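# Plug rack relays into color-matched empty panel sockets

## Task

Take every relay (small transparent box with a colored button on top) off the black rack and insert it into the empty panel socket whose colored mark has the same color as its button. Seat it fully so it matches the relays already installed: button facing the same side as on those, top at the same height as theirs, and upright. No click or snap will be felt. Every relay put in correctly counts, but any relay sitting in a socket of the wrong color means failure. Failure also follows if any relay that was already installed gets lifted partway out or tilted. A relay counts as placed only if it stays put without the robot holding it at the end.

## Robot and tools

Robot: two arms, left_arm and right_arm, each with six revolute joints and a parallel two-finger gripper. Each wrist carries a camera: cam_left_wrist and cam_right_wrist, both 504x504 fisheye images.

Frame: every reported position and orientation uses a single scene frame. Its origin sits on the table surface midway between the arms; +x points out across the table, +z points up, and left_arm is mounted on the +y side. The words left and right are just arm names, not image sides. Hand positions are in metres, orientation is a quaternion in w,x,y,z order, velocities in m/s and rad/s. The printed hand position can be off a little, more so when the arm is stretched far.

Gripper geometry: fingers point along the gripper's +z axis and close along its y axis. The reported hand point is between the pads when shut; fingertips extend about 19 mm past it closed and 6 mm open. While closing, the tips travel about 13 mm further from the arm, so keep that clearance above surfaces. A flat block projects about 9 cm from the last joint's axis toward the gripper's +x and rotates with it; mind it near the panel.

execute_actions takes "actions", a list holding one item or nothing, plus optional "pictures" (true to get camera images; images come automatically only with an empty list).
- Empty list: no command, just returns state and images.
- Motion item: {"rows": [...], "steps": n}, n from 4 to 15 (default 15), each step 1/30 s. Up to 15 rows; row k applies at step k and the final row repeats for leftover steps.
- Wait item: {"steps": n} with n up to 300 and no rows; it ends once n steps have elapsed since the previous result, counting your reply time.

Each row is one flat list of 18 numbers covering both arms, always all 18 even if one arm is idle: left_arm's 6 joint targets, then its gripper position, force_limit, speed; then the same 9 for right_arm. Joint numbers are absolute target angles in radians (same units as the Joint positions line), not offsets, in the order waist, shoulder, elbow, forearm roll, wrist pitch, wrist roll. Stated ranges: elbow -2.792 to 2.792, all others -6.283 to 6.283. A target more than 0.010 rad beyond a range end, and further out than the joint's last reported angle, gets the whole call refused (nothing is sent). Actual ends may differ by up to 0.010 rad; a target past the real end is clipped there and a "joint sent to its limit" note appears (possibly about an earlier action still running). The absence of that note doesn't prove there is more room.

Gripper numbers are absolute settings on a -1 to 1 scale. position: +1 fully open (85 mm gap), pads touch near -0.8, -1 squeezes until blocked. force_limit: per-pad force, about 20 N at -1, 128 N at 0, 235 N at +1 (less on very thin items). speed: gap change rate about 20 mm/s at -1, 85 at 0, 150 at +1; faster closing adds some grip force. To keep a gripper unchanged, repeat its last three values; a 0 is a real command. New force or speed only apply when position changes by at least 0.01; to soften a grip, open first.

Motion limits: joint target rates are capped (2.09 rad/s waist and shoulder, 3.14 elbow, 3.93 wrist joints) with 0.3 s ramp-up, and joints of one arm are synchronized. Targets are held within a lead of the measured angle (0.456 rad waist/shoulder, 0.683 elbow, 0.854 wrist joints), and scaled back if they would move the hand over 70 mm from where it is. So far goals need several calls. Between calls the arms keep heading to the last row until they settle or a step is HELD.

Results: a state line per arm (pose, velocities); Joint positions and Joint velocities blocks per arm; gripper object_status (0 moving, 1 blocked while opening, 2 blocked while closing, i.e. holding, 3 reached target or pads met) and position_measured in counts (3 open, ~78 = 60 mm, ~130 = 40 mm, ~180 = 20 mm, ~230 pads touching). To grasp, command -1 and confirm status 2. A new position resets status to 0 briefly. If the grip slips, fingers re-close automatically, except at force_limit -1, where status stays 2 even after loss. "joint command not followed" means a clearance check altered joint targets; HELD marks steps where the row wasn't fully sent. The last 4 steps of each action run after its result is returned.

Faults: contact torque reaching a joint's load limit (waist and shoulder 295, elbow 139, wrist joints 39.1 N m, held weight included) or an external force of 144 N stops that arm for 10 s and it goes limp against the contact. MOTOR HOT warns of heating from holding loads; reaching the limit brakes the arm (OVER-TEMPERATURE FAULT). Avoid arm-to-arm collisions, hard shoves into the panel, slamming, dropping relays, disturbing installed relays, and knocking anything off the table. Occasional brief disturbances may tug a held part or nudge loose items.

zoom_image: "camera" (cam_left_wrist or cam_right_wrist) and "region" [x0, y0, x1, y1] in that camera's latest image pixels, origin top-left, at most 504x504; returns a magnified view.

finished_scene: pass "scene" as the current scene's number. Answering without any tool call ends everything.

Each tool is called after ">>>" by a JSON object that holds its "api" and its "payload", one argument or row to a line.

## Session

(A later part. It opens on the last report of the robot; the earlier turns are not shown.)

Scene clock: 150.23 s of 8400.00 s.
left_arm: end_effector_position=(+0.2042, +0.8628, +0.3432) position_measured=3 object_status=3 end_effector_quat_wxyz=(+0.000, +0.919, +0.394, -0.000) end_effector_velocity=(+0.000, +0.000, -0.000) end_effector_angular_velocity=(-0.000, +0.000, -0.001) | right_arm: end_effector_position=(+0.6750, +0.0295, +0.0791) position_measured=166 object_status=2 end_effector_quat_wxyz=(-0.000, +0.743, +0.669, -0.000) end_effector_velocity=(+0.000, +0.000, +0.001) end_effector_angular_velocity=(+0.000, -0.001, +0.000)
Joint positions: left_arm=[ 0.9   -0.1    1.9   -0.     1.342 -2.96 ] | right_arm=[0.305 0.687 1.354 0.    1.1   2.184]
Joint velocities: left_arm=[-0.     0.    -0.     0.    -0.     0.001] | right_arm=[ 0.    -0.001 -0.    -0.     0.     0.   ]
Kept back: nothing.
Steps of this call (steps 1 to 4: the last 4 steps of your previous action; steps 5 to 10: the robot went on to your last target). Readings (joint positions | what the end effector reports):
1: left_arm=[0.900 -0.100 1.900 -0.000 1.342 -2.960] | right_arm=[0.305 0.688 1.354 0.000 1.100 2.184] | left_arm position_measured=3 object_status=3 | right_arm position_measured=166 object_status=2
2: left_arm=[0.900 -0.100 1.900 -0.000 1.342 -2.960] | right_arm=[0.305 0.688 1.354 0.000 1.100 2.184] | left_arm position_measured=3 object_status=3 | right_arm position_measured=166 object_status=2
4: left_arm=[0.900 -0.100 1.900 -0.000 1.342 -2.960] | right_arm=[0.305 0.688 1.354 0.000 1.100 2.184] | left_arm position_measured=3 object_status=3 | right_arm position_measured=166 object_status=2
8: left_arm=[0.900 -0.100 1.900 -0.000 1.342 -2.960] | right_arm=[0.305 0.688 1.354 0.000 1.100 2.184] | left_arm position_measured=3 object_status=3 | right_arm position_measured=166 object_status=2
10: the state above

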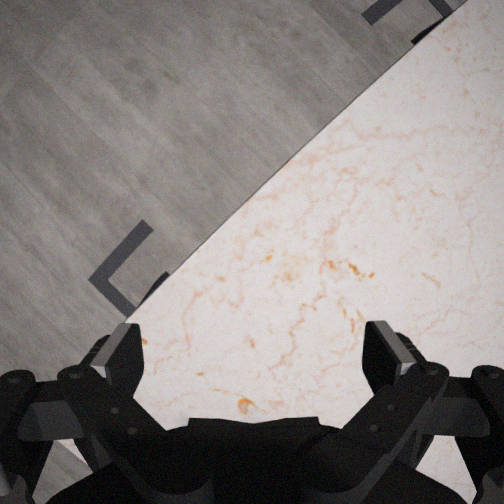

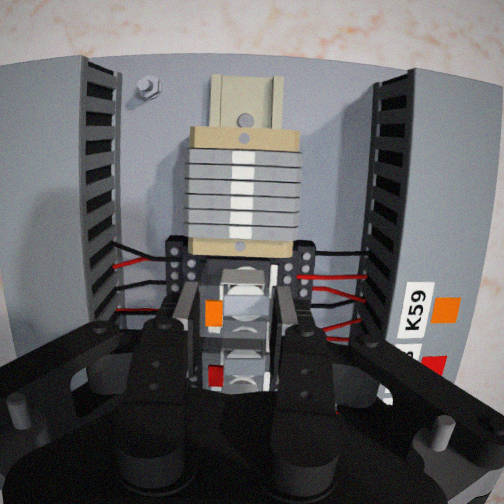

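Center 241 now. Descend 3 mm.

>>> {"api": "execute_actions", "payload": {
  "actions": [
    {"rows":[[0.9,-0.1,1.9,0,1.3416,-2.96,1,0,0,0.3047,0.6880,1.3545,0,1.0990,2.1843,-1,-0.4,-0.3],[0.9,-0.1,1.9,0,1.3416,-2.96,1,0,0,0.3047,0.6880,1.3545,0,1.0990,2.1843,-1,-0.4,-0.3],[0.9,-0.1,1.9,0,1.3416,-2.96,1,0,0,0.3047,0.6887,1.3553,0,1.0975,2.1843,-1,-0.4,-0.3],[0.9,-0.1,1.9,0,1.3416,-2.96,1,0,0,0.3047,0.6887,1.3553,0,1.0975,2.1843,-1,-0.4,-0.3],[0.9,-0.1,1.9,0,1.3416,-2.96,1,0,0,0.3047,0.6894,1.3560,0,1.0961,2.1843,-1,-0.4,-0.3]],"steps":10}
  ]
}}

>>> {"api": "execute_actions", "payload": {
  "actions": [
    {"steps":10}
  ],
  "pictures": true
}}

>>> {"api": "zoom_image", "payload": {
  "camera": "cam_right_wrist",
  "region": [130,130,360,360]
}}

Scene clock: 150.67 s of 8400.00 s.
left_arm: end_effector_position=(+0.2042, +0.8628, +0.3432) position_measured=3 object_status=3 end_effector_quat_wxyz=(+0.000, +0.919, +0.394, -0.000) end_effector_velocity=(+0.000, -0.000, -0.000) end_effector_angular_velocity=(-0.000, +0.000, -0.002) | right_arm: end_effector_position=(+0.6750, +0.0295, +0.0775) position_measured=166 object_status=2 end_effector_quat_wxyz=(+0.000, +0.743, +0.669, +0.000) end_effector_velocity=(-0.001, +0.000, -0.015) end_effector_angular_velocity=(-0.000, -0.000, +0.001)
Joint positions: left_arm=[ 0.9   -0.1    1.9   -0.     1.342 -2.96 ] | right_arm=[0.305 0.688 1.355 0.    1.097 2.184]
Joint velocities: left_arm=[-0.001 -0.     0.     0.     0.     0.001] | right_arm=[ 0.001  0.01   0.011 -0.    -0.021 -0.   ]
Steps of this call (steps 1 to 7: the robot went on to your last target; steps 8 to 13: the first 6 steps of this action). Readings (joint positions | what the end effector reports):
8: left_arm=[0.900 -0.100 1.900 -0.000 1.342 -2.960] | right_arm=[0.305 0.687 1.354 0.000 1.100 2.184] | left_arm position_measured=3 object_status=3 | right_arm position_measured=166 object_status=2
9: left_arm=[0.900 -0.100 1.900 -0.000 1.342 -2.960] | right_arm=[0.305 0.687 1.354 0.000 1.100 2.184] | left_arm position_measured=3 object_status=3 | right_arm position_measured=166 object_status=2
11: left_arm=[0.900 -0.100 1.900 -0.000 1.342 -2.960] | right_arm=[0.305 0.688 1.355 0.000 1.099 2.184] | left_arm position_measured=3 object_status=3 | right_arm position_measured=166 object_status=2
13: the state above

Scene clock: 151.00 s of 8400.00 s.
left_arm: end_effector_position=(+0.2042, +0.8628, +0.3432) position_measured=3 object_status=3 end_effector_quat_wxyz=(+0.000, +0.919, +0.394, -0.000) end_effector_velocity=(+0.001, -0.000, +0.000) end_effector_angular_velocity=(+0.000, -0.000, -0.002) | right_arm: end_effector_position=(+0.6750, +0.0295, +0.0766) position_measured=166 object_status=2 end_effector_quat_wxyz=(+0.000, +0.743, +0.669, +0.000) end_effector_velocity=(-0.000, +0.000, -0.002) end_effector_angular_velocity=(-0.002, +0.001, +0.001)
Joint positions: left_arm=[ 0.9   -0.1    1.9   -0.     1.342 -2.96 ] | right_arm=[0.305 0.689 1.356 0.    1.096 2.184]
Joint velocities: left_arm=[-0.001 -0.    -0.001 -0.     0.     0.001] | right_arm=[ 0.     0.002  0.    -0.001 -0.     0.   ]
Kept back: nothing.
Steps of this call (steps 1 to 4: the last 4 steps of your previous action; steps 5 to 10: the robot went on to your last target). Readings (joint positions | what the end effector reports):
1: left_arm=[0.900 -0.100 1.900 -0.000 1.342 -2.960] | right_arm=[0.305 0.689 1.356 0.000 1.097 2.184] | left_arm position_measured=3 object_status=3 | right_arm position_measured=166 object_status=2
2: left_arm=[0.900 -0.100 1.900 -0.000 1.342 -2.960] | right_arm=[0.305 0.689 1.356 0.000 1.097 2.184] | left_arm position_measured=3 object_status=3 | right_arm position_measured=166 object_status=2
4: left_arm=[0.900 -0.100 1.900 -0.000 1.342 -2.960] | right_arm=[0.305 0.689 1.356 0.000 1.096 2.184] | left_arm position_measured=3 object_status=3 | right_arm position_measured=166 object_status=2
8: left_arm=[0.900 -0.100 1.900 -0.000 1.342 -2.960] | right_arm=[0.305 0.689 1.356 0.000 1.096 2.184] | left_arm position_measured=3 object_status=3 | right_arm position_measured=166 object_status=2
10: the state above

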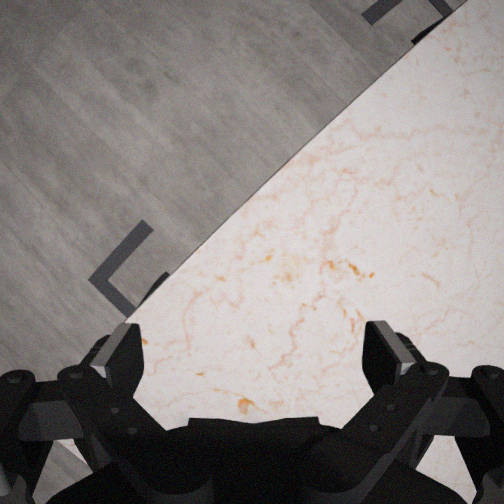

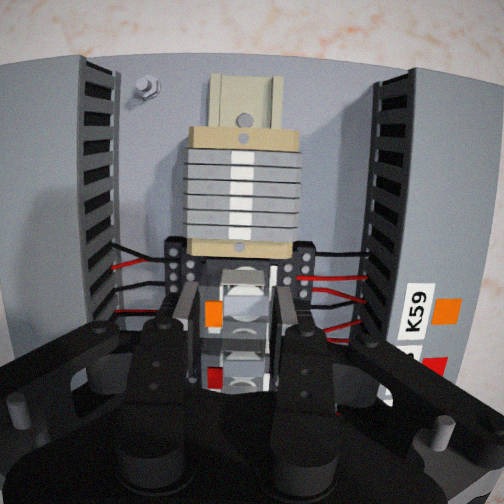

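Region (130, 130, 360, 360) of cam_right_wrist's 504x504 image, scaled by 2.191, with more detail than that image has.

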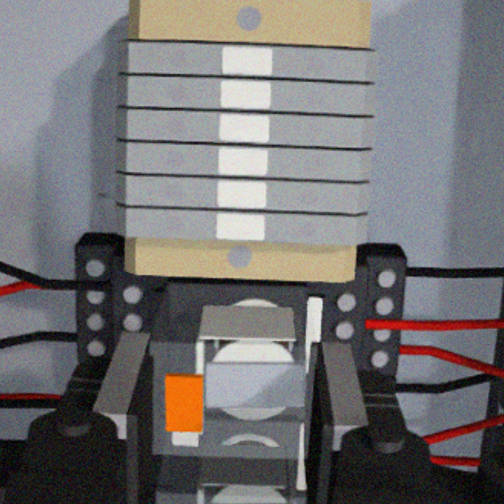

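>>> {"api": "execute_actions", "payload": {
  "actions": [
    {"rows":[[0.9,-0.1,1.9,0,1.3416,-2.96,1,0,0,0.3047,0.6901,1.3567,0,1.0947,2.1843,-1,-0.4,-0.3],[0.9,-0.1,1.9,0,1.3416,-2.96,1,0,0,0.3047,0.6901,1.3567,0,1.0947,2.1843,-1,-0.4,-0.3],[0.9,-0.1,1.9,0,1.3416,-2.96,1,0,0,0.3047,0.6901,1.3567,0,1.0947,2.1843,-1,-0.4,-0.3],[0.9,-0.1,1.9,0,1.3416,-2.96,1,0,0,0.3047,0.6905,1.3571,0,1.0940,2.1843,-1,-0.4,-0.3]],"steps":8}
  ]
}}

>>> {"api": "execute_actions", "payload": {
  "actions": [
    {"steps":12}
  ],
  "pictures": true
}}

>>> {"api": "zoom_image", "payload": {
  "camera": "cam_right_wrist",
  "region": [130,130,360,360]
}}

Scene clock: 151.33 s of 8400.00 s.
left_arm: end_effector_position=(+0.2042, +0.8628, +0.3432) position_measured=3 object_status=3 end_effector_quat_wxyz=(+0.000, +0.919, +0.394, -0.000) end_effector_velocity=(-0.001, -0.000, +0.000) end_effector_angular_velocity=(-0.001, +0.000, +0.001) | right_arm: end_effector_position=(+0.6751, +0.0294, +0.0757) position_measured=166 object_status=2 end_effector_quat_wxyz=(+0.000, +0.743, +0.669, +0.000) end_effector_velocity=(-0.001, +0.000, -0.004) end_effector_angular_velocity=(+0.001, -0.001, +0.000)
Joint positions: left_arm=[ 0.9   -0.1    1.9   -0.     1.342 -2.96 ] | right_arm=[ 0.305  0.69   1.357 -0.     1.095  2.184]
Joint velocities: left_arm=[ 0.001 -0.     0.     0.     0.001 -0.   ] | right_arm=[ 0.001  0.002  0.005  0.    -0.008 -0.   ]
Steps of this call (steps 1 to 6: the robot went on to your last target; steps 7 to 10: the first 4 steps of this action). Readings (joint positions | what the end effector reports):
7: left_arm=[0.900 -0.100 1.900 -0.000 1.342 -2.960] | right_arm=[0.305 0.689 1.356 -0.000 1.096 2.184] | left_arm position_measured=3 object_status=3 | right_arm position_measured=166 object_status=2
8: left_arm=[0.900 -0.100 1.900 -0.000 1.342 -2.960] | right_arm=[0.305 0.690 1.356 -0.000 1.095 2.184] | left_arm position_measured=3 object_status=3 | right_arm position_measured=166 object_status=2
10: the state above

Scene clock: 151.73 s of 8400.00 s.
left_arm: end_effector_position=(+0.2042, +0.8628, +0.3432) position_measured=3 object_status=3 end_effector_quat_wxyz=(+0.000, +0.919, +0.394, -0.000) end_effector_velocity=(-0.000, +0.000, -0.000) end_effector_angular_velocity=(+0.001, -0.001, -0.000) | right_arm: end_effector_position=(+0.6750, +0.0294, +0.0749) position_measured=166 object_status=2 end_effector_quat_wxyz=(+0.000, +0.743, +0.669, +0.000) end_effector_velocity=(-0.000, +0.000, +0.000) end_effector_angular_velocity=(-0.000, -0.000, +0.001)
Joint positions: left_arm=[ 0.9   -0.1    1.9   -0.     1.342 -2.96 ] | right_arm=[ 0.305  0.69   1.357 -0.     1.094  2.184]
Joint velocities: left_arm=[ 0.001 -0.     0.    -0.    -0.001  0.001] | right_arm=[ 0.    -0.    -0.    -0.001 -0.     0.   ]
Kept back: nothing.
Steps of this call (steps 1 to 4: the last 4 steps of your previous action; steps 5 to 12: the robot went on to your last target). Readings (joint positions | what the end effector reports):
1: left_arm=[0.900 -0.100 1.900 -0.000 1.342 -2.960] | right_arm=[0.305 0.690 1.357 -0.000 1.094 2.184] | left_arm position_measured=3 object_status=3 | right_arm position_measured=166 object_status=2
2: left_arm=[0.900 -0.100 1.900 -0.000 1.342 -2.960] | right_arm=[0.305 0.690 1.357 -0.000 1.094 2.184] | left_arm position_measured=3 object_status=3 | right_arm position_measured=166 object_status=2
4: left_arm=[0.900 -0.100 1.900 -0.000 1.342 -2.960] | right_arm=[0.305 0.690 1.357 -0.000 1.094 2.184] | left_arm position_measured=3 object_status=3 | right_arm position_measured=166 object_status=2
8: left_arm=[0.900 -0.100 1.900 -0.000 1.342 -2.960] | right_arm=[0.305 0.690 1.357 -0.000 1.094 2.184] | left_arm position_measured=3 object_status=3 | right_arm position_measured=166 object_status=2
12: the state above

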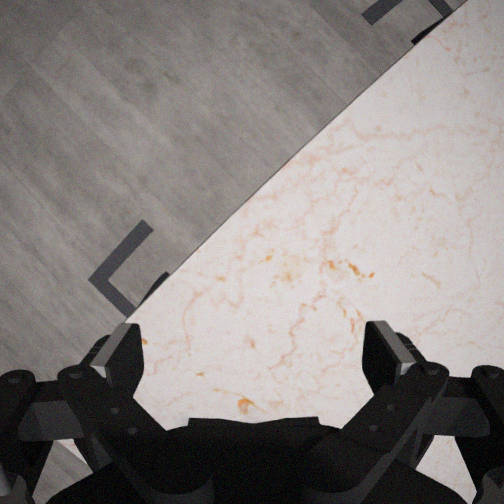

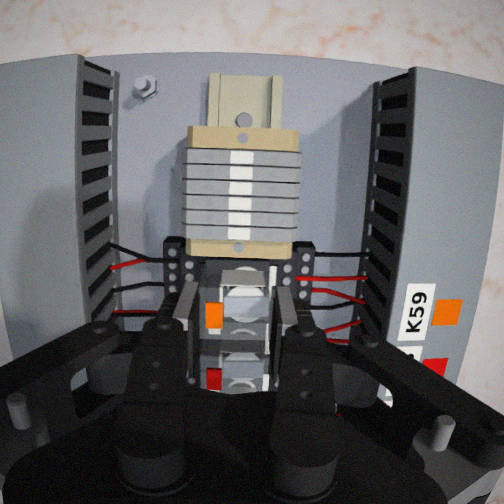

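Region (130, 130, 360, 360) of cam_right_wrist's 504x504 image, scaled by 2.191, with more detail than that image has.

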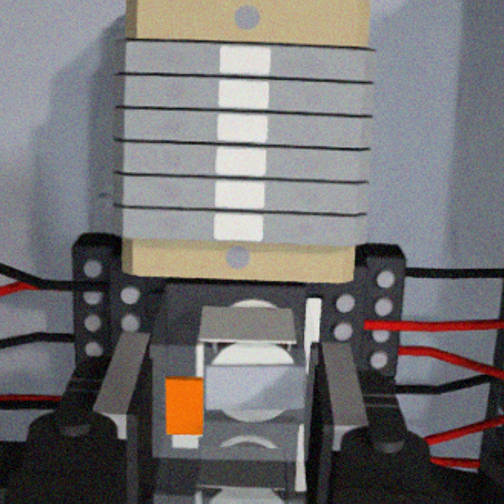

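>>> {"api": "execute_actions", "payload": {
  "actions": [
    {"rows":[[0.9,-0.1,1.9,0,1.3416,-2.96,1,0,0,0.3047,0.6873,1.3538,0,1.1004,2.1843,-1,-0.4,-0.3]],"steps":12}
  ]
}}

>>> {"api": "execute_actions", "payload": {
  "actions": [
    {"steps":10}
  ],
  "pictures": true
}}

>>> {"api": "zoom_image", "payload": {
  "camera": "cam_right_wrist",
  "region": [130,130,360,360]
}}

Scene clock: 152.60 s of 8400.00 s.
left_arm: end_effector_position=(+0.2042, +0.8628, +0.3432) position_measured=3 object_status=3 end_effector_quat_wxyz=(+0.000, +0.919, +0.394, -0.000) end_effector_velocity=(+0.000, +0.000, -0.000) end_effector_angular_velocity=(+0.001, -0.000, +0.000) | right_arm: end_effector_position=(+0.6748, +0.0295, +0.0780) position_measured=166 object_status=2 end_effector_quat_wxyz=(-0.000, +0.743, +0.669, -0.001) end_effector_velocity=(-0.000, +0.001, +0.003) end_effector_angular_velocity=(+0.001, -0.001, +0.001)
Joint positions: left_arm=[ 0.9   -0.1    1.9   -0.     1.342 -2.96 ] | right_arm=[0.305 0.689 1.354 0.    1.1   2.184]
Joint velocities: left_arm=[-0.001  0.     0.    -0.    -0.001 -0.001] | right_arm=[ 0.001 -0.002 -0.001  0.     0.003  0.   ]
Steps of this call (steps 1 to 15: the robot went on to your last target; steps 16 to 18: nothing new was sent; steps 19 to 26: the first 8 steps of this action). Readings (joint positions | what the end effector reports):
19: left_arm=[0.900 -0.100 1.900 -0.000 1.342 -2.960] | right_arm=[0.305 0.690 1.357 -0.000 1.094 2.184] | left_arm position_measured=3 object_status=3 | right_arm position_measured=166 object_status=2
20: left_arm=[0.900 -0.100 1.900 -0.000 1.342 -2.960] | right_arm=[0.305 0.689 1.356 0.000 1.097 2.184] | left_arm position_measured=3 object_status=3 | right_arm position_measured=166 object_status=2
22: left_arm=[0.900 -0.100 1.900 -0.000 1.342 -2.960] | right_arm=[0.305 0.689 1.355 0.000 1.099 2.184] | left_arm position_measured=3 object_status=3 | right_arm position_measured=166 object_status=2
26: the state above

Scene clock: 152.93 s of 8400.00 s.
left_arm: end_effector_position=(+0.2042, +0.8628, +0.3432) position_measured=3 object_status=3 end_effector_quat_wxyz=(+0.000, +0.919, +0.394, -0.000) end_effector_velocity=(+0.001, -0.000, -0.000) end_effector_angular_velocity=(+0.000, -0.000, -0.001) | right_arm: end_effector_position=(+0.6750, +0.0295, +0.0791) position_measured=166 object_status=2 end_effector_quat_wxyz=(-0.000, +0.743, +0.669, -0.000) end_effector_velocity=(+0.000, -0.000, +0.001) end_effector_angular_velocity=(+0.001, -0.001, -0.001)
Joint positions: left_arm=[ 0.9   -0.1    1.9   -0.     1.342 -2.96 ] | right_arm=[0.305 0.688 1.354 0.    1.1   2.184]
Joint velocities: left_arm=[-0.002  0.     0.    -0.    -0.    -0.001] | right_arm=[-0.001 -0.001  0.     0.     0.     0.   ]
Kept back: nothing.
Steps of this call (steps 1 to 4: the last 4 steps of your previous action; steps 5 to 10: the robot went on to your last target). Readings (joint positions | what the end effector reports):
1: left_arm=[0.900 -0.100 1.900 -0.000 1.342 -2.960] | right_arm=[0.305 0.688 1.354 0.000 1.100 2.184] | left_arm position_measured=3 object_status=3 | right_arm position_measured=166 object_status=2
2: left_arm=[0.900 -0.100 1.900 -0.000 1.342 -2.960] | right_arm=[0.305 0.688 1.354 0.000 1.100 2.184] | left_arm position_measured=3 object_status=3 | right_arm position_measured=166 object_status=2
4: left_arm=[0.900 -0.100 1.900 -0.000 1.342 -2.960] | right_arm=[0.305 0.688 1.354 0.000 1.100 2.184] | left_arm position_measured=3 object_status=3 | right_arm position_measured=166 object_status=2
8: left_arm=[0.900 -0.100 1.900 -0.000 1.342 -2.960] | right_arm=[0.305 0.688 1.354 0.000 1.100 2.184] | left_arm position_measured=3 object_status=3 | right_arm position_measured=166 object_status=2
10: the state above

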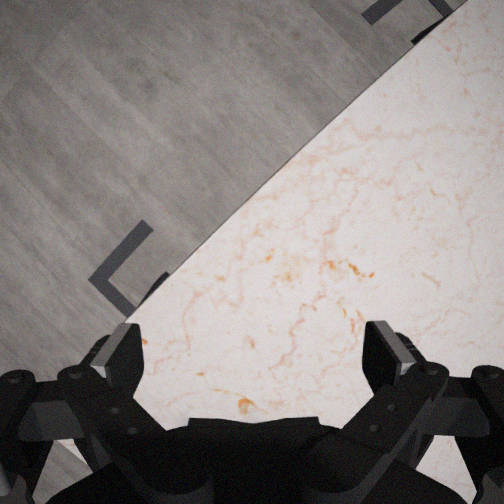

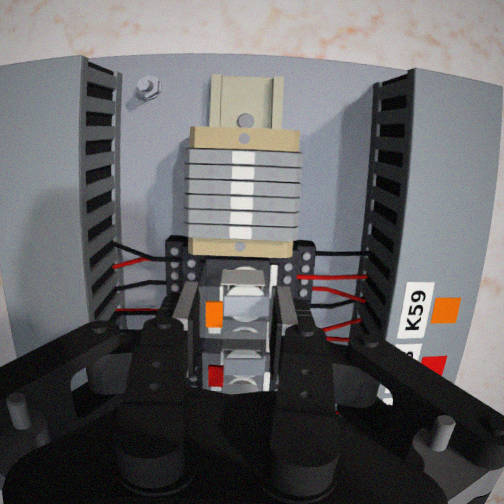

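Region (130, 130, 360, 360) of cam_right_wrist's 504x504 image, scaled by 2.191, with more detail than that image has.

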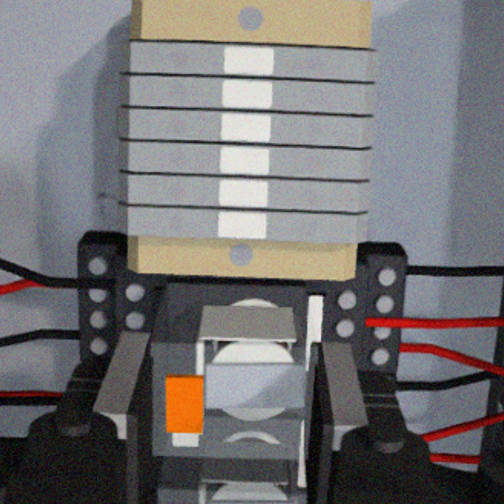

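>>> {"api": "execute_actions", "payload": {
  "actions": [
    {"rows":[[0.9,-0.1,1.9,0,1.3416,-2.96,1,0,0,0.3052,0.6877,1.3530,0,1.1008,2.1848,-1,-0.4,-0.3],[0.9,-0.1,1.9,0,1.3416,-2.96,1,0,0,0.3052,0.6877,1.3530,0,1.1008,2.1848,-1,-0.4,-0.3],[0.9,-0.1,1.9,0,1.3416,-2.96,1,0,0,0.3052,0.6877,1.3530,0,1.1008,2.1848,-1,-0.4,-0.3],[0.9,-0.1,1.9,0,1.3416,-2.96,1,0,0,0.3052,0.6877,1.3530,0,1.1008,2.1848,-1,-0.4,-0.3],[0.9,-0.1,1.9,0,1.3416,-2.96,1,0,0,0.3052,0.6884,1.3537,0,1.0994,2.1848,-1,-0.4,-0.3],[0.9,-0.1,1.9,0,1.3416,-2.96,1,0,0,0.3052,0.6884,1.3537,0,1.0994,2.1848,-1,-0.4,-0.3],[0.9,-0.1,1.9,0,1.3416,-2.96,1,0,0,0.3052,0.6891,1.3545,0,1.0979,2.1848,-1,-0.4,-0.3],[0.9,-0.1,1.9,0,1.3416,-2.96,1,0,0,0.3052,0.6891,1.3545,0,1.0979,2.1848,-1,-0.4,-0.3],[0.9,-0.1,1.9,0,1.3416,-2.96,1,0,0,0.3052,0.6898,1.3552,0,1.0965,2.1848,-1,-0.4,-0.3]],"steps":14}
  ]
}}

>>> {"api": "execute_actions", "payload": {
  "actions": [
    {"steps":12}
  ],
  "pictures": true
}}

>>> {"api": "zoom_image", "payload": {
  "camera": "cam_right_wrist",
  "region": [130,130,360,360]
}}

Scene clock: 153.77 s of 8400.00 s.
left_arm: end_effector_position=(+0.2042, +0.8628, +0.3432) position_measured=3 object_status=3 end_effector_quat_wxyz=(+0.000, +0.919, +0.394, -0.000) end_effector_velocity=(+0.000, +0.000, -0.000) end_effector_angular_velocity=(+0.001, -0.000, -0.003) | right_arm: end_effector_position=(+0.6750, +0.0300, +0.0773) position_measured=166 object_status=2 end_effector_quat_wxyz=(+0.000, +0.743, +0.669, +0.000) end_effector_velocity=(+0.000, -0.001, -0.013) end_effector_angular_velocity=(+0.001, -0.001, -0.001)
Joint positions: left_arm=[ 0.9   -0.1    1.9   -0.     1.342 -2.96 ] | right_arm=[ 0.305  0.689  1.355 -0.     1.098  2.185]
Joint velocities: left_arm=[-0.     0.     0.    -0.    -0.001  0.003] | right_arm=[-0.001  0.009  0.011 -0.    -0.021 -0.   ]
Steps of this call (steps 1 to 15: the robot went on to your last target; steps 16 to 25: the first 10 steps of this action). Readings (joint positions | what the end effector reports):
16: left_arm=[0.900 -0.100 1.900 -0.000 1.342 -2.960] | right_arm=[0.305 0.687 1.354 -0.000 1.100 2.184] | left_arm position_measured=3 object_status=3 | right_arm position_measured=166 object_status=2
17: left_arm=[0.900 -0.100 1.900 -0.000 1.342 -2.960] | right_arm=[0.305 0.687 1.353 -0.000 1.101 2.185] | left_arm position_measured=3 object_status=3 | right_arm position_measured=166 object_status=2
19: left_arm=[0.900 -0.100 1.900 -0.000 1.342 -2.960] | right_arm=[0.305 0.687 1.353 -0.000 1.101 2.185] | left_arm position_measured=3 object_status=3 | right_arm position_measured=166 object_status=2
23: left_arm=[0.900 -0.100 1.900 -0.000 1.342 -2.960] | right_arm=[0.305 0.688 1.354 -0.000 1.099 2.185] | left_arm position_measured=3 object_status=3 | right_arm position_measured=166 object_status=2
25: the state above

Scene clock: 154.17 s of 8400.00 s.
left_arm: end_effector_position=(+0.2042, +0.8628, +0.3432) position_measured=3 object_status=3 end_effector_quat_wxyz=(+0.000, +0.919, +0.394, -0.000) end_effector_velocity=(-0.000, +0.000, +0.001) end_effector_angular_velocity=(+0.001, -0.001, +0.001) | right_arm: end_effector_position=(+0.6750, +0.0299, +0.0766) position_measured=166 object_status=2 end_effector_quat_wxyz=(+0.000, +0.743, +0.669, +0.000) end_effector_velocity=(-0.000, +0.001, -0.001) end_effector_angular_velocity=(+0.000, +0.000, +0.001)
Joint positions: left_arm=[ 0.9   -0.1    1.9   -0.     1.342 -2.96 ] | right_arm=[ 0.305  0.69   1.355 -0.     1.097  2.185]
Joint velocities: left_arm=[ 0.    -0.    -0.001  0.     0.    -0.001] | right_arm=[ 0.001  0.001 -0.     0.    -0.     0.   ]
Kept back: nothing.
Steps of this call (steps 1 to 4: the last 4 steps of your previous action; steps 5 to 12: the robot went on to your last target). Readings (joint positions | what the end effector reports):
1: left_arm=[0.900 -0.100 1.900 -0.000 1.342 -2.960] | right_arm=[0.305 0.689 1.355 -0.000 1.097 2.185] | left_arm position_measured=3 object_status=3 | right_arm position_measured=166 object_status=2
2: left_arm=[0.900 -0.100 1.900 -0.000 1.342 -2.960] | right_arm=[0.305 0.689 1.355 -0.000 1.097 2.185] | left_arm position_measured=3 object_status=3 | right_arm position_measured=166 object_status=2
4: left_arm=[0.900 -0.100 1.900 -0.000 1.342 -2.960] | right_arm=[0.305 0.689 1.355 -0.000 1.097 2.185] | left_arm position_measured=3 object_status=3 | right_arm position_measured=166 object_status=2
8: left_arm=[0.900 -0.100 1.900 -0.000 1.342 -2.960] | right_arm=[0.305 0.689 1.355 -0.000 1.097 2.185] | left_arm position_measured=3 object_status=3 | right_arm position_measured=166 object_status=2
12: the state above

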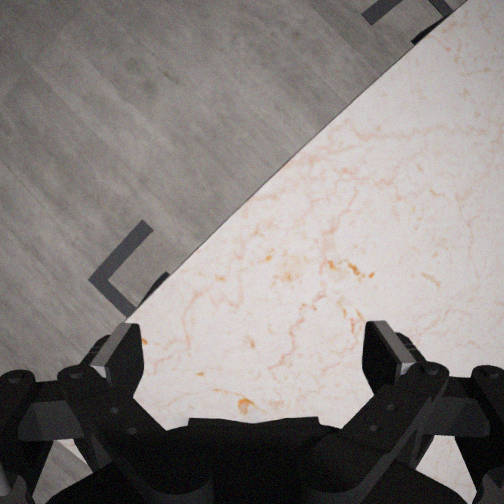

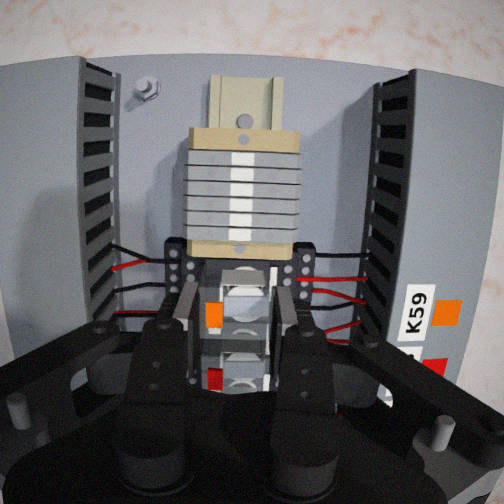

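Region (130, 130, 360, 360) of cam_right_wrist's 504x504 image, scaled by 2.191, with more detail than that image has.

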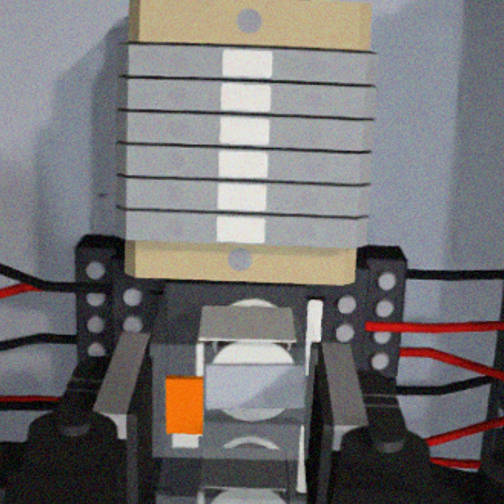

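>>> {"api": "execute_actions", "payload": {
  "actions": [
    {"rows":[[0.9,-0.1,1.9,0,1.3416,-2.96,1,0,0,0.3052,0.6905,1.3559,0,1.0951,2.1848,-1,-0.4,-0.3],[0.9,-0.1,1.9,0,1.3416,-2.96,1,0,0,0.3052,0.6905,1.3559,0,1.0951,2.1848,-1,-0.4,-0.3],[0.9,-0.1,1.9,0,1.3416,-2.96,1,0,0,0.3052,0.6905,1.3559,0,1.0951,2.1848,-1,-0.4,-0.3],[0.9,-0.1,1.9,0,1.3416,-2.96,1,0,0,0.3052,0.6909,1.3563,0,1.0944,2.1848,-1,-0.4,-0.3]],"steps":8}
  ]
}}

>>> {"api": "execute_actions", "payload": {
  "actions": [
    {"steps":12}
  ],
  "pictures": true
}}

>>> {"api": "zoom_image", "payload": {
  "camera": "cam_right_wrist",
  "region": [130,130,360,360]
}}

Scene clock: 155.73 s of 8400.00 s.
left_arm: end_effector_position=(+0.2042, +0.8628, +0.3432) position_measured=3 object_status=3 end_effector_quat_wxyz=(+0.000, +0.919, +0.394, -0.000) end_effector_velocity=(+0.000, +0.000, -0.000) end_effector_angular_velocity=(+0.000, -0.000, -0.001) | right_arm: end_effector_position=(+0.6750, +0.0300, +0.0757) position_measured=166 object_status=2 end_effector_quat_wxyz=(+0.000, +0.743, +0.669, +0.000) end_effector_velocity=(-0.001, +0.000, -0.005) end_effector_angular_velocity=(+0.000, +0.000, +0.001)
Joint positions: left_arm=[ 0.9   -0.1    1.9   -0.     1.342 -2.96 ] | right_arm=[0.305 0.69  1.356 0.    1.095 2.185]
Joint velocities: left_arm=[-0.     0.     0.    -0.    -0.001  0.   ] | right_arm=[ 0.001  0.003  0.005  0.    -0.008 -0.   ]
Steps of this call (steps 1 to 15: the robot went on to your last target; steps 16 to 43: nothing new was sent; steps 44 to 47: the first 4 steps of this action). Readings (joint positions | what the end effector reports):
44: left_arm=[0.900 -0.100 1.900 -0.000 1.342 -2.960] | right_arm=[0.305 0.690 1.355 0.000 1.096 2.185] | left_arm position_measured=3 object_status=3 | right_arm position_measured=166 object_status=2
45: left_arm=[0.900 -0.100 1.900 -0.000 1.342 -2.960] | right_arm=[0.305 0.690 1.356 0.000 1.096 2.185] | left_arm position_measured=3 object_status=3 | right_arm position_measured=166 object_status=2
47: the state above

Scene clock: 156.13 s of 8400.00 s.
left_arm: end_effector_position=(+0.2042, +0.8628, +0.3432) position_measured=3 object_status=3 end_effector_quat_wxyz=(+0.000, +0.919, +0.394, -0.000) end_effector_velocity=(+0.001, -0.001, +0.000) end_effector_angular_velocity=(-0.000, +0.000, -0.003) | right_arm: end_effector_position=(+0.6750, +0.0300, +0.0750) position_measured=166 object_status=2 end_effector_quat_wxyz=(+0.000, +0.743, +0.669, +0.000) end_effector_velocity=(-0.000, +0.001, +0.001) end_effector_angular_velocity=(+0.001, -0.001, +0.001)
Joint positions: left_arm=[ 0.9   -0.1    1.9   -0.     1.342 -2.96 ] | right_arm=[0.305 0.691 1.356 0.    1.094 2.185]
Joint velocities: left_arm=[-0.003 -0.    -0.     0.     0.001 -0.   ] | right_arm=[ 0.001 -0.001 -0.     0.    -0.    -0.   ]
Kept back: nothing.
Steps of this call (steps 1 to 4: the last 4 steps of your previous action; steps 5 to 12: the robot went on to your last target). Readings (joint positions | what the end effector reports):
1: left_arm=[0.900 -0.100 1.900 -0.000 1.342 -2.960] | right_arm=[0.305 0.690 1.356 0.000 1.095 2.185] | left_arm position_measured=3 object_status=3 | right_arm position_measured=166 object_status=2
2: left_arm=[0.900 -0.100 1.900 -0.000 1.342 -2.960] | right_arm=[0.305 0.690 1.356 0.000 1.095 2.185] | left_arm position_measured=3 object_status=3 | right_arm position_measured=166 object_status=2
4: left_arm=[0.900 -0.100 1.900 -0.000 1.342 -2.960] | right_arm=[0.305 0.690 1.356 0.000 1.095 2.185] | left_arm position_measured=3 object_status=3 | right_arm position_measured=166 object_status=2
8: left_arm=[0.900 -0.100 1.900 -0.000 1.342 -2.960] | right_arm=[0.305 0.691 1.356 0.000 1.094 2.185] | left_arm position_measured=3 object_status=3 | right_arm position_measured=166 object_status=2
12: the state above

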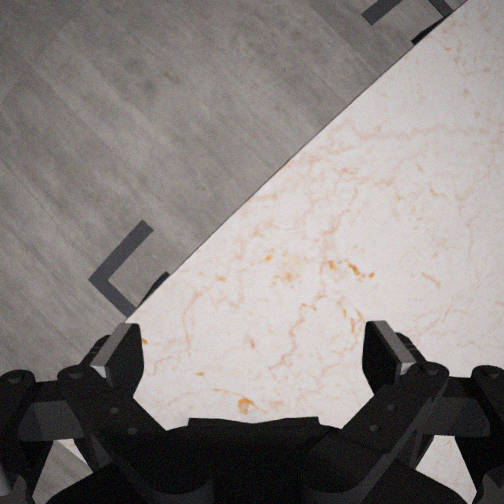

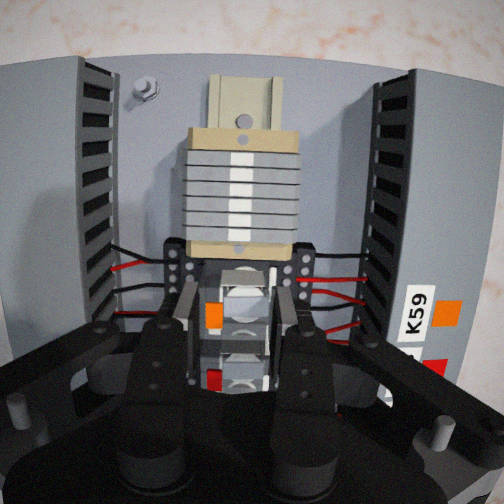

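Region (130, 130, 360, 360) of cam_right_wrist's 504x504 image, scaled by 2.191, with more detail than that image has.

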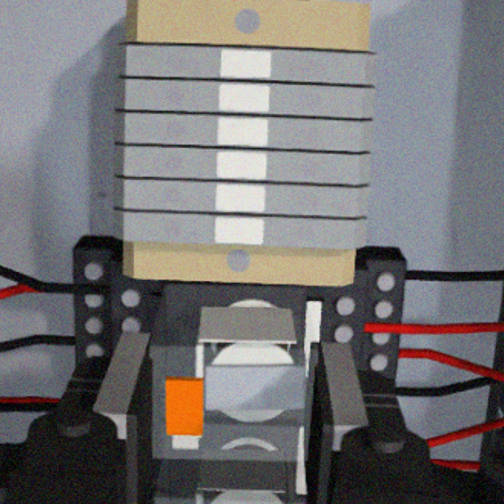

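>>> {"api": "execute_actions", "payload": {
  "actions": [
    {"rows":[[0.9,-0.1,1.9,0,1.3416,-2.96,1,0,0,0.3052,0.6877,1.3530,0,1.1008,2.1848,-1,-0.4,-0.3],[0.9,-0.1,1.9,0,1.3416,-2.96,1,0,0,0.3052,0.6877,1.3530,0,1.1008,2.1848,-1,-0.4,-0.3],[0.9,-0.1,1.9,0,1.3416,-2.96,1,0,0,0.3052,0.6877,1.3530,0,1.1008,2.1848,-1,-0.4,-0.3],[0.9,-0.1,1.9,0,1.3416,-2.96,1,0,0,0.3052,0.6877,1.3530,0,1.1008,2.1848,-1,-0.4,-0.3],[0.9,-0.1,1.9,0,1.3416,-2.96,1,0,0,0.3052,0.6877,1.3530,0,1.1008,2.1848,-1,-0.4,-0.3],[0.9,-0.1,1.9,0,1.3416,-2.96,1,0,0,0.3052,0.6877,1.3530,0,1.1008,2.1848,-1,-0.4,-0.3],[0.9,-0.1,1.9,0,1.3416,-2.96,1,0,0,0.3052,0.6877,1.3530,0,1.1008,2.1848,-1,-0.4,-0.3],[0.9,-0.1,1.9,0,1.3416,-2.96,1,0,0,0.3040,0.6867,1.3549,0,1.0999,2.1836,-1,-0.4,-0.3]],"steps":15}
  ]
}}

>>> {"api": "execute_actions", "payload": {
  "actions": [
    {"steps":10}
  ],
  "pictures": true
}}

>>> {"api": "zoom_image", "payload": {
  "camera": "cam_right_wrist",
  "region": [130,130,360,360]
}}

Scene clock: 156.93 s of 8400.00 s.
left_arm: end_effector_position=(+0.2042, +0.8628, +0.3432) position_measured=3 object_status=3 end_effector_quat_wxyz=(+0.000, +0.919, +0.394, -0.000) end_effector_velocity=(-0.000, -0.000, +0.000) end_effector_angular_velocity=(-0.001, +0.001, -0.001) | right_arm: end_effector_position=(+0.6748, +0.0288, +0.0787) position_measured=166 object_status=2 end_effector_quat_wxyz=(-0.000, +0.743, +0.669, -0.000) end_effector_velocity=(-0.002, -0.001, +0.000) end_effector_angular_velocity=(-0.001, +0.001, +0.005)
Joint positions: left_arm=[ 0.9   -0.1    1.9   -0.     1.342 -2.96 ] | right_arm=[0.304 0.687 1.355 0.    1.1   2.184]
Joint velocities: left_arm=[-0.    -0.    -0.     0.     0.001  0.001] | right_arm=[-0.    -0.002  0.004 -0.     0.    -0.005]
Steps of this call (steps 1 to 13: the robot went on to your last target; steps 14 to 24: the first 11 steps of this action). Readings (joint positions | what the end effector reports):
14: left_arm=[0.900 -0.100 1.900 -0.000 1.342 -2.960] | right_arm=[0.305 0.691 1.356 0.000 1.094 2.185] | left_arm position_measured=3 object_status=3 | right_arm position_measured=166 object_status=2
15: left_arm=[0.900 -0.100 1.900 -0.000 1.342 -2.960] | right_arm=[0.305 0.690 1.355 0.000 1.097 2.185] | left_arm position_measured=3 object_status=3 | right_arm position_measured=166 object_status=2
17: left_arm=[0.900 -0.100 1.900 -0.000 1.342 -2.960] | right_arm=[0.305 0.689 1.354 0.000 1.099 2.185] | left_arm position_measured=3 object_status=3 | right_arm position_measured=166 object_status=2
21: left_arm=[0.900 -0.100 1.900 -0.000 1.342 -2.960] | right_arm=[0.305 0.689 1.353 0.000 1.100 2.185] | left_arm position_measured=3 object_status=3 | right_arm position_measured=166 object_status=2
24: the state above

Scene clock: 157.27 s of 8400.00 s.
left_arm: end_effector_position=(+0.2042, +0.8628, +0.3432) position_measured=3 object_status=3 end_effector_quat_wxyz=(+0.000, +0.919, +0.394, -0.000) end_effector_velocity=(+0.000, -0.000, -0.000) end_effector_angular_velocity=(-0.001, +0.001, -0.002) | right_arm: end_effector_position=(+0.6750, +0.0288, +0.0792) position_measured=166 object_status=2 end_effector_quat_wxyz=(-0.000, +0.743, +0.669, -0.000) end_effector_velocity=(-0.000, +0.000, +0.000) end_effector_angular_velocity=(+0.001, -0.001, +0.000)
Joint positions: left_arm=[ 0.9   -0.1    1.9   -0.     1.342 -2.96 ] | right_arm=[0.304 0.687 1.355 0.    1.1   2.184]
Joint velocities: left_arm=[-0.     0.    -0.     0.     0.001  0.002] | right_arm=[ 0. -0. -0.  0. -0. -0.]
Kept back: nothing.
Steps of this call (steps 1 to 4: the last 4 steps of your previous action; steps 5 to 10: the robot went on to your last target). Readings (joint positions | what the end effector reports):
1: left_arm=[0.900 -0.100 1.900 -0.000 1.342 -2.960] | right_arm=[0.304 0.687 1.355 0.000 1.100 2.184] | left_arm position_measured=3 object_status=3 | right_arm position_measured=166 object_status=2
2: left_arm=[0.900 -0.100 1.900 -0.000 1.342 -2.960] | right_arm=[0.304 0.687 1.355 0.000 1.100 2.184] | left_arm position_measured=3 object_status=3 | right_arm position_measured=166 object_status=2
4: left_arm=[0.900 -0.100 1.900 -0.000 1.342 -2.960] | right_arm=[0.304 0.687 1.355 0.000 1.100 2.184] | left_arm position_measured=3 object_status=3 | right_arm position_measured=166 object_status=2
8: left_arm=[0.900 -0.100 1.900 -0.000 1.342 -2.960] | right_arm=[0.304 0.687 1.355 0.000 1.100 2.184] | left_arm position_measured=3 object_status=3 | right_arm position_measured=166 object_status=2
10: the state above

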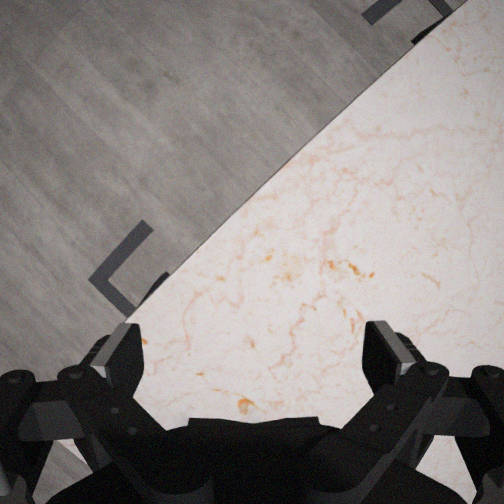

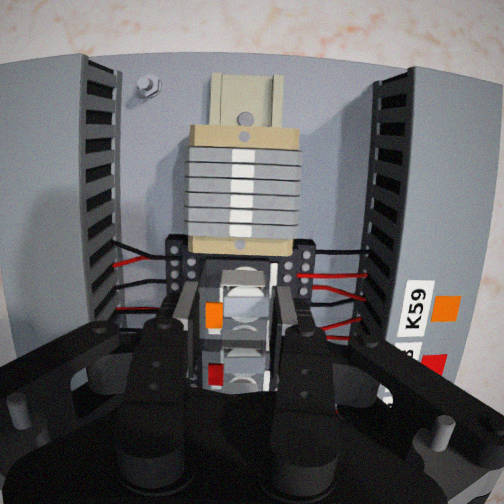

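Region (130, 130, 360, 360) of cam_right_wrist's 504x504 image, scaled by 2.191, with more detail than that image has.

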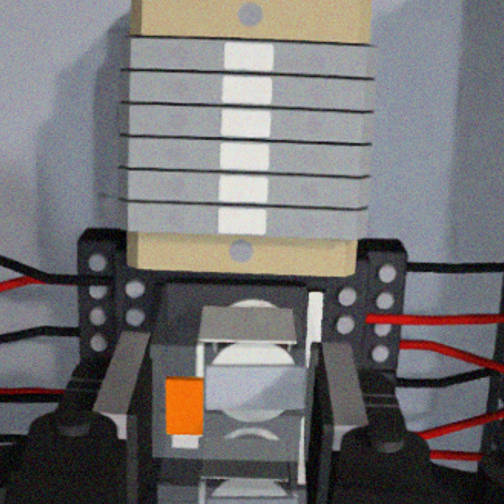

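>>> {"api": "execute_actions", "payload": {
  "actions": [
    {"rows":[[0.9,-0.1,1.9,0,1.3416,-2.96,1,0,0,0.3040,0.6874,1.3556,0,1.0985,2.1836,-1,-0.4,-0.3],[0.9,-0.1,1.9,0,1.3416,-2.96,1,0,0,0.3040,0.6874,1.3556,0,1.0985,2.1836,-1,-0.4,-0.3],[0.9,-0.1,1.9,0,1.3416,-2.96,1,0,0,0.3040,0.6881,1.3564,0,1.0970,2.1836,-1,-0.4,-0.3],[0.9,-0.1,1.9,0,1.3416,-2.96,1,0,0,0.3040,0.6881,1.3564,0,1.0970,2.1836,-1,-0.4,-0.3],[0.9,-0.1,1.9,0,1.3416,-2.96,1,0,0,0.3040,0.6888,1.3571,0,1.0956,2.1836,-1,-0.4,-0.3],[0.9,-0.1,1.9,0,1.3416,-2.96,1,0,0,0.3040,0.6888,1.3571,0,1.0956,2.1836,-1,-0.4,-0.3],[0.9,-0.1,1.9,0,1.3416,-2.96,1,0,0,0.3040,0.6892,1.3575,0,1.0949,2.1836,-1,-0.4,-0.3]],"steps":12}
  ]
}}

>>> {"api": "execute_actions", "payload": {
  "actions": [
    {"steps":12}
  ],
  "pictures": true
}}

>>> {"api": "zoom_image", "payload": {
  "camera": "cam_right_wrist",
  "region": [130,130,360,360]
}}

Scene clock: 157.73 s of 8400.00 s.
left_arm: end_effector_position=(+0.2042, +0.8628, +0.3432) position_measured=3 object_status=3 end_effector_quat_wxyz=(+0.000, +0.919, +0.394, -0.000) end_effector_velocity=(-0.000, +0.000, -0.000) end_effector_angular_velocity=(-0.001, +0.000, -0.000) | right_arm: end_effector_position=(+0.6750, +0.0287, +0.0765) position_measured=166 object_status=2 end_effector_quat_wxyz=(+0.000, +0.743, +0.669, +0.000) end_effector_velocity=(-0.001, +0.000, -0.009) end_effector_angular_velocity=(-0.001, +0.001, +0.001)
Joint positions: left_arm=[ 0.9   -0.1    1.9   -0.     1.342 -2.96 ] | right_arm=[ 0.304  0.688  1.357 -0.     1.095  2.184]
Joint velocities: left_arm=[ 0.     0.001  0.    -0.     0.     0.001] | right_arm=[ 0.001  0.006  0.006 -0.    -0.011 -0.   ]
Steps of this call (steps 1 to 6: the robot went on to your last target; steps 7 to 14: the first 8 steps of this action). Readings (joint positions | what the end effector reports):
7: left_arm=[0.900 -0.100 1.900 -0.000 1.342 -2.960] | right_arm=[0.304 0.687 1.355 0.000 1.100 2.184] | left_arm position_measured=3 object_status=3 | right_arm position_measured=166 object_status=2
8: left_arm=[0.900 -0.100 1.900 -0.000 1.342 -2.960] | right_arm=[0.304 0.687 1.355 0.000 1.099 2.184] | left_arm position_measured=3 object_status=3 | right_arm position_measured=166 object_status=2
10: left_arm=[0.900 -0.100 1.900 -0.000 1.342 -2.960] | right_arm=[0.304 0.687 1.356 -0.000 1.097 2.184] | left_arm position_measured=3 object_status=3 | right_arm position_measured=166 object_status=2
14: the state above

Scene clock: 158.13 s of 8400.00 s.
left_arm: end_effector_position=(+0.2042, +0.8628, +0.3432) position_measured=3 object_status=3 end_effector_quat_wxyz=(+0.000, +0.919, +0.394, -0.000) end_effector_velocity=(+0.001, -0.000, +0.000) end_effector_angular_velocity=(+0.000, -0.000, -0.000) | right_arm: end_effector_position=(+0.6750, +0.0287, +0.0759) position_measured=166 object_status=2 end_effector_quat_wxyz=(+0.000, +0.743, +0.669, +0.000) end_effector_velocity=(-0.001, +0.001, -0.002) end_effector_angular_velocity=(-0.001, +0.001, +0.001)
Joint positions: left_arm=[ 0.9   -0.1    1.9   -0.     1.342 -2.96 ] | right_arm=[ 0.304  0.689  1.357 -0.     1.095  2.184]
Joint velocities: left_arm=[-0.001  0.    -0.     0.    -0.    -0.001] | right_arm=[ 0.001  0.002  0.    -0.    -0.     0.   ]
Kept back: nothing.
Steps of this call (steps 1 to 4: the last 4 steps of your previous action; steps 5 to 12: the robot went on to your last target). Readings (joint positions | what the end effector reports):
1: left_arm=[0.900 -0.100 1.900 -0.000 1.342 -2.960] | right_arm=[0.304 0.689 1.357 -0.000 1.095 2.184] | left_arm position_measured=3 object_status=3 | right_arm position_measured=166 object_status=2
2: left_arm=[0.900 -0.100 1.900 -0.000 1.342 -2.960] | right_arm=[0.304 0.689 1.357 -0.000 1.095 2.184] | left_arm position_measured=3 object_status=3 | right_arm position_measured=166 object_status=2
4: left_arm=[0.900 -0.100 1.900 -0.000 1.342 -2.960] | right_arm=[0.304 0.689 1.357 -0.000 1.095 2.184] | left_arm position_measured=3 object_status=3 | right_arm position_measured=166 object_status=2
8: left_arm=[0.900 -0.100 1.900 -0.000 1.342 -2.960] | right_arm=[0.304 0.689 1.357 -0.000 1.095 2.184] | left_arm position_measured=3 object_status=3 | right_arm position_measured=166 object_status=2
12: the state above

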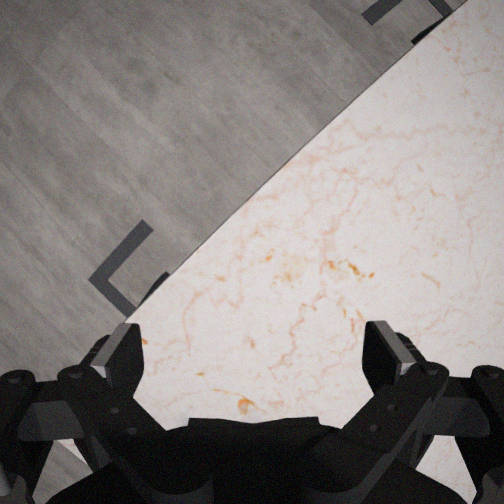

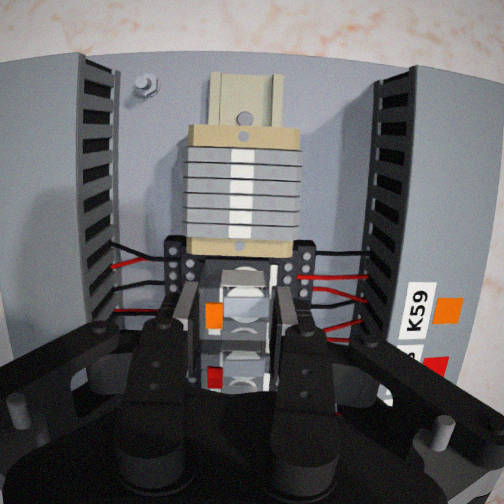

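Region (130, 130, 360, 360) of cam_right_wrist's 504x504 image, scaled by 2.191, with more detail than that image has.

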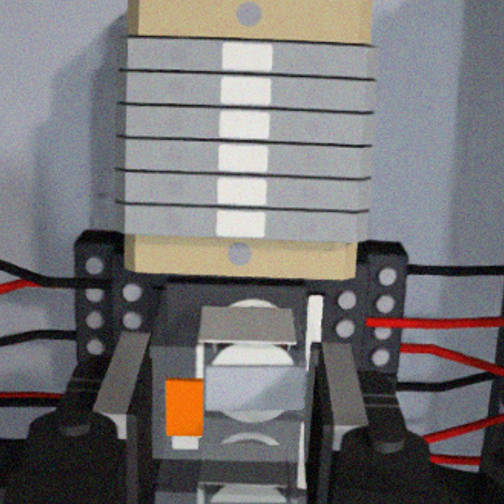

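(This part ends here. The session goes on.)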